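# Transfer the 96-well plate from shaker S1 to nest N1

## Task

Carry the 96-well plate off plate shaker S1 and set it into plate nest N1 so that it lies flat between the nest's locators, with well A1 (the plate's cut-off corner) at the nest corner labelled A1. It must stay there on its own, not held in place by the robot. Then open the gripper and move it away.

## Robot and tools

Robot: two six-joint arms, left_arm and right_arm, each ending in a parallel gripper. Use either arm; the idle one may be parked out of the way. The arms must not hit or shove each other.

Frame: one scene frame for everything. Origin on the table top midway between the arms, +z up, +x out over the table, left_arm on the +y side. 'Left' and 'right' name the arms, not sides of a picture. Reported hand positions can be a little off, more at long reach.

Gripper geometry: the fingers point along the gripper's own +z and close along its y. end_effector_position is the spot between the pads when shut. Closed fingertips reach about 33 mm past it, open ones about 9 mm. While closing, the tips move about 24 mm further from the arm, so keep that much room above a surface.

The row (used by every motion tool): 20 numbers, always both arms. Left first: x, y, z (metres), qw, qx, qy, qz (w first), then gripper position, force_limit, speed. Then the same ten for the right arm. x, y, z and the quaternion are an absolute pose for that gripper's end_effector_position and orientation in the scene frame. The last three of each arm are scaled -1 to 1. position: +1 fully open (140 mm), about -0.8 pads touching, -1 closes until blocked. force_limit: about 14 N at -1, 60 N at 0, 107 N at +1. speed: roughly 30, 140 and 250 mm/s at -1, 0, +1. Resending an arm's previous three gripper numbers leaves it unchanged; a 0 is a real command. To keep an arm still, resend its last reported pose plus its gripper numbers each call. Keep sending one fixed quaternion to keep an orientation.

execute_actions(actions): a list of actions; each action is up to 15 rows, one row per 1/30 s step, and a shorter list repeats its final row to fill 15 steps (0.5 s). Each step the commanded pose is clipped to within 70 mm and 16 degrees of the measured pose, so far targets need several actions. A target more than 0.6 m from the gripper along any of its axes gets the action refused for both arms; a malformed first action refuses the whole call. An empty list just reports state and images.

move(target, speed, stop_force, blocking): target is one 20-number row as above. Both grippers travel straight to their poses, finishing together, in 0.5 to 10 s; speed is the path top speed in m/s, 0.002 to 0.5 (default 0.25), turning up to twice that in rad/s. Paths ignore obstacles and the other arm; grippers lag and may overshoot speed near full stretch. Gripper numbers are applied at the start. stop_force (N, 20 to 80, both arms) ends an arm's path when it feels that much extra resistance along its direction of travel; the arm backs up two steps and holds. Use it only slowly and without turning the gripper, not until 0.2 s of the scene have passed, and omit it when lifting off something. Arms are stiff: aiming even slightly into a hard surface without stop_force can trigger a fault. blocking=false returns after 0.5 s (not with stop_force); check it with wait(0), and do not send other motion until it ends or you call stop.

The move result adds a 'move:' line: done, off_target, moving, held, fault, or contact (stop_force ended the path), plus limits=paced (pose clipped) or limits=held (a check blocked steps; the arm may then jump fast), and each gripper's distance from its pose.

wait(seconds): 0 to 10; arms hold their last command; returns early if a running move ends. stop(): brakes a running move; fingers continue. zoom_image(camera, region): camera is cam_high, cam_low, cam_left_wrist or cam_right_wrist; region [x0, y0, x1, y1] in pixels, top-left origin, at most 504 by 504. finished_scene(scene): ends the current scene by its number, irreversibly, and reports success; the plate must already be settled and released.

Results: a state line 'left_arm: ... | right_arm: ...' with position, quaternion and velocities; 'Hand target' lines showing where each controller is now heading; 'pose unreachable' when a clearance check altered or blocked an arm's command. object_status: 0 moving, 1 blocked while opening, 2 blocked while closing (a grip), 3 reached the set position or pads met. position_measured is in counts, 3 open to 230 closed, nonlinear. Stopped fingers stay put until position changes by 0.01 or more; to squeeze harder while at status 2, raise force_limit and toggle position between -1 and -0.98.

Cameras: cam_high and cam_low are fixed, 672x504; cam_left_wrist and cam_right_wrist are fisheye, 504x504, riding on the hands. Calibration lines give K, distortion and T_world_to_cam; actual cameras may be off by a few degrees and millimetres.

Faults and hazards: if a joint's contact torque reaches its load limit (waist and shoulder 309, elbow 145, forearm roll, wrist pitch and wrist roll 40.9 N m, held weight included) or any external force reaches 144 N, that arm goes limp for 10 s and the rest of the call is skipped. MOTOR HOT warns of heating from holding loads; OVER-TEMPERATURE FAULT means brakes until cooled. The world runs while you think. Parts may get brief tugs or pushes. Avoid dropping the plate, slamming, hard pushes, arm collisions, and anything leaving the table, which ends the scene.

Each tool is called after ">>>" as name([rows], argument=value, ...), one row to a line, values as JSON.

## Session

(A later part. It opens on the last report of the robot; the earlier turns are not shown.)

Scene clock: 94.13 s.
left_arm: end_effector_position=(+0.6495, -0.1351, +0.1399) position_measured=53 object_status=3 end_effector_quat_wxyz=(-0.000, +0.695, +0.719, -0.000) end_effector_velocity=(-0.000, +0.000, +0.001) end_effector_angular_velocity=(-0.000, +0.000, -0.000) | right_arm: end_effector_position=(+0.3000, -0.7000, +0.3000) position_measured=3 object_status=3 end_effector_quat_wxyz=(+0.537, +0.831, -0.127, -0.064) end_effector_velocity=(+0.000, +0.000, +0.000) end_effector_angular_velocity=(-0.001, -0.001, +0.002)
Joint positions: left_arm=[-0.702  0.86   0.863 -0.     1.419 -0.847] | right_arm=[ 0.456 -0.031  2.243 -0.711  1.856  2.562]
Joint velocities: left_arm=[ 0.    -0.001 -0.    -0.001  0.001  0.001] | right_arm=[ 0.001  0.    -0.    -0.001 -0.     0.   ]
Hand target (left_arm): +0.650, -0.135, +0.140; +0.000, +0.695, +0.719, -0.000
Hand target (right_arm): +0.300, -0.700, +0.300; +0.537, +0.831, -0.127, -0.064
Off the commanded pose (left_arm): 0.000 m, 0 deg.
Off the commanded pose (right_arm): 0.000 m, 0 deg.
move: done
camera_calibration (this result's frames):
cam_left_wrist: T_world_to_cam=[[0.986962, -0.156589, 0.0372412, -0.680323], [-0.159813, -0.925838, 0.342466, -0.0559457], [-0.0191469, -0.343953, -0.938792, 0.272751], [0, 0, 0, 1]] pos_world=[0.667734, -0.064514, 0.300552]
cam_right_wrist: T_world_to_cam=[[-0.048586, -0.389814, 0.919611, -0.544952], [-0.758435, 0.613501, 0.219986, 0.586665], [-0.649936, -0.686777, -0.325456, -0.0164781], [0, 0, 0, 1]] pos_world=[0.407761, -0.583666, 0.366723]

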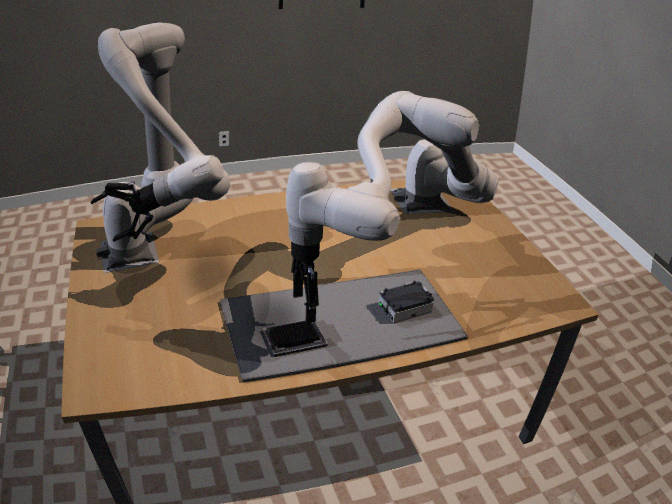

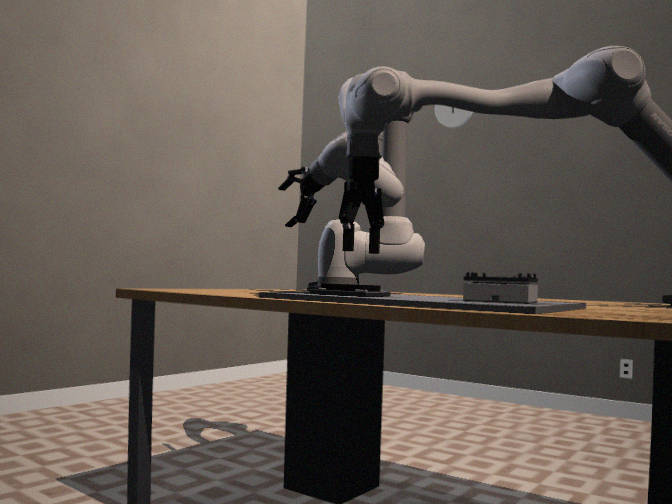

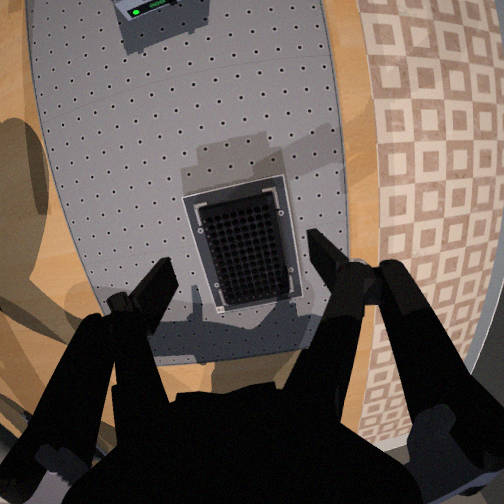

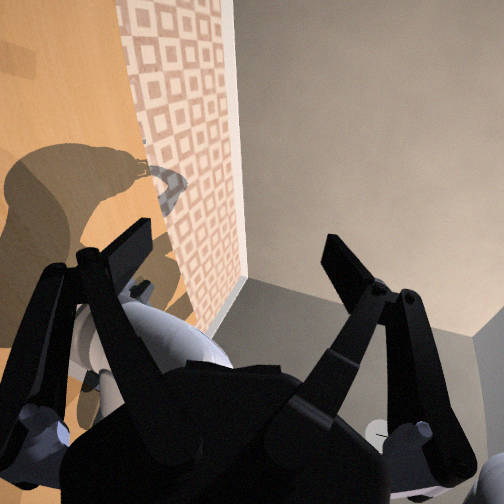

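>>> move(target=[0.6,-0.05,0.25,0,0.695,0.719,0,0.6,0.6,-0.6,0.3,-0.7,0.3,0.537,0.831,-0.127,-0.064,1,0,0])

>>> finished_scene(scene=2)

Scene clock: 101.77 s.
left_arm: end_effector_position=(+0.6000, -0.0501, +0.2499) position_measured=53 object_status=3 end_effector_quat_wxyz=(-0.000, +0.695, +0.719, -0.000) end_effector_velocity=(-0.000, +0.000, +0.001) end_effector_angular_velocity=(-0.000, +0.000, +0.000) | right_arm: end_effector_position=(+0.3000, -0.7000, +0.3000) position_measured=3 object_status=3 end_effector_quat_wxyz=(+0.537, +0.831, -0.127, -0.064) end_effector_velocity=(-0.000, -0.000, +0.000) end_effector_angular_velocity=(-0.000, +0.000, -0.001)
Joint positions: left_arm=[-0.678  0.645  1.044 -0.     1.453 -0.823] | right_arm=[ 0.456 -0.031  2.243 -0.711  1.856  2.562]
Joint velocities: left_arm=[ 0.    -0.001  0.    -0.001  0.001 -0.   ] | right_arm=[-0.001  0.    -0.    -0.     0.    -0.   ]
Hand target (left_arm): +0.600, -0.050, +0.250; +0.000, +0.695, +0.719, -0.000
Hand target (right_arm): +0.300, -0.700, +0.300; +0.537, +0.831, -0.127, -0.064
Off the commanded pose (left_arm): 0.000 m, 0 deg.
Off the commanded pose (right_arm): 0.000 m, 0 deg.
move: done
camera_calibration (this result's frames):
cam_left_wrist: T_world_to_cam=[[0.986972, -0.156527, 0.0372213, -0.622253], [-0.159749, -0.925854, 0.342455, -0.0228792], [-0.0191419, -0.343939, -0.938797, 0.404304], [0, 0, 0, 1]] pos_world=[0.61823, 0.0204741, 0.410555]
cam_right_wrist: T_world_to_cam=[[-0.0485861, -0.389814, 0.919611, -0.544952], [-0.758435, 0.613501, 0.219986, 0.586665], [-0.649936, -0.686777, -0.325456, -0.0164782], [0, 0, 0, 1]] pos_world=[0.407761, -0.583666, 0.366723]

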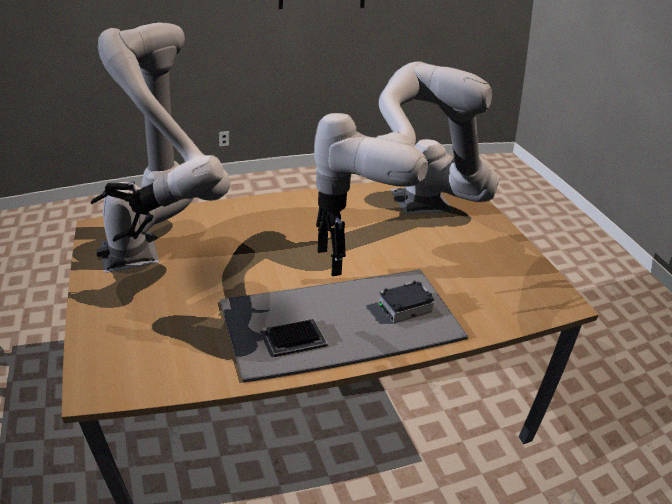

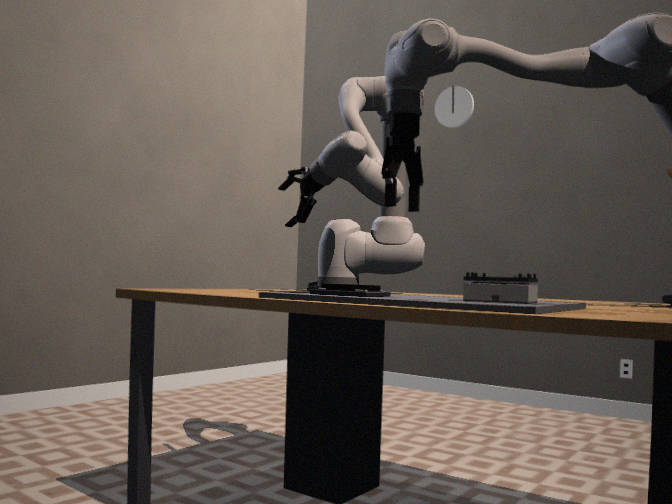

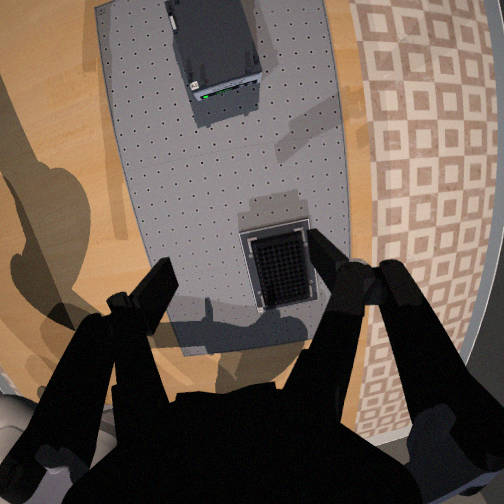

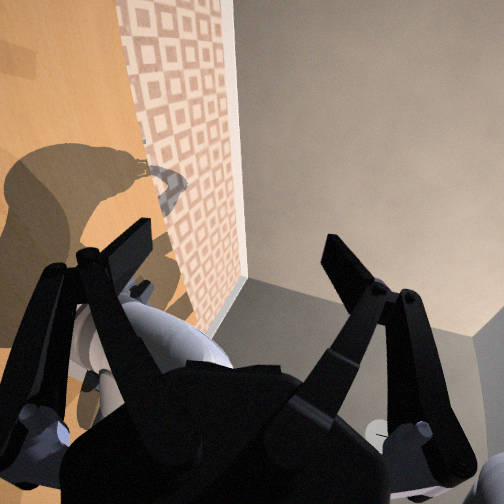

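The scene is finished: the task was done.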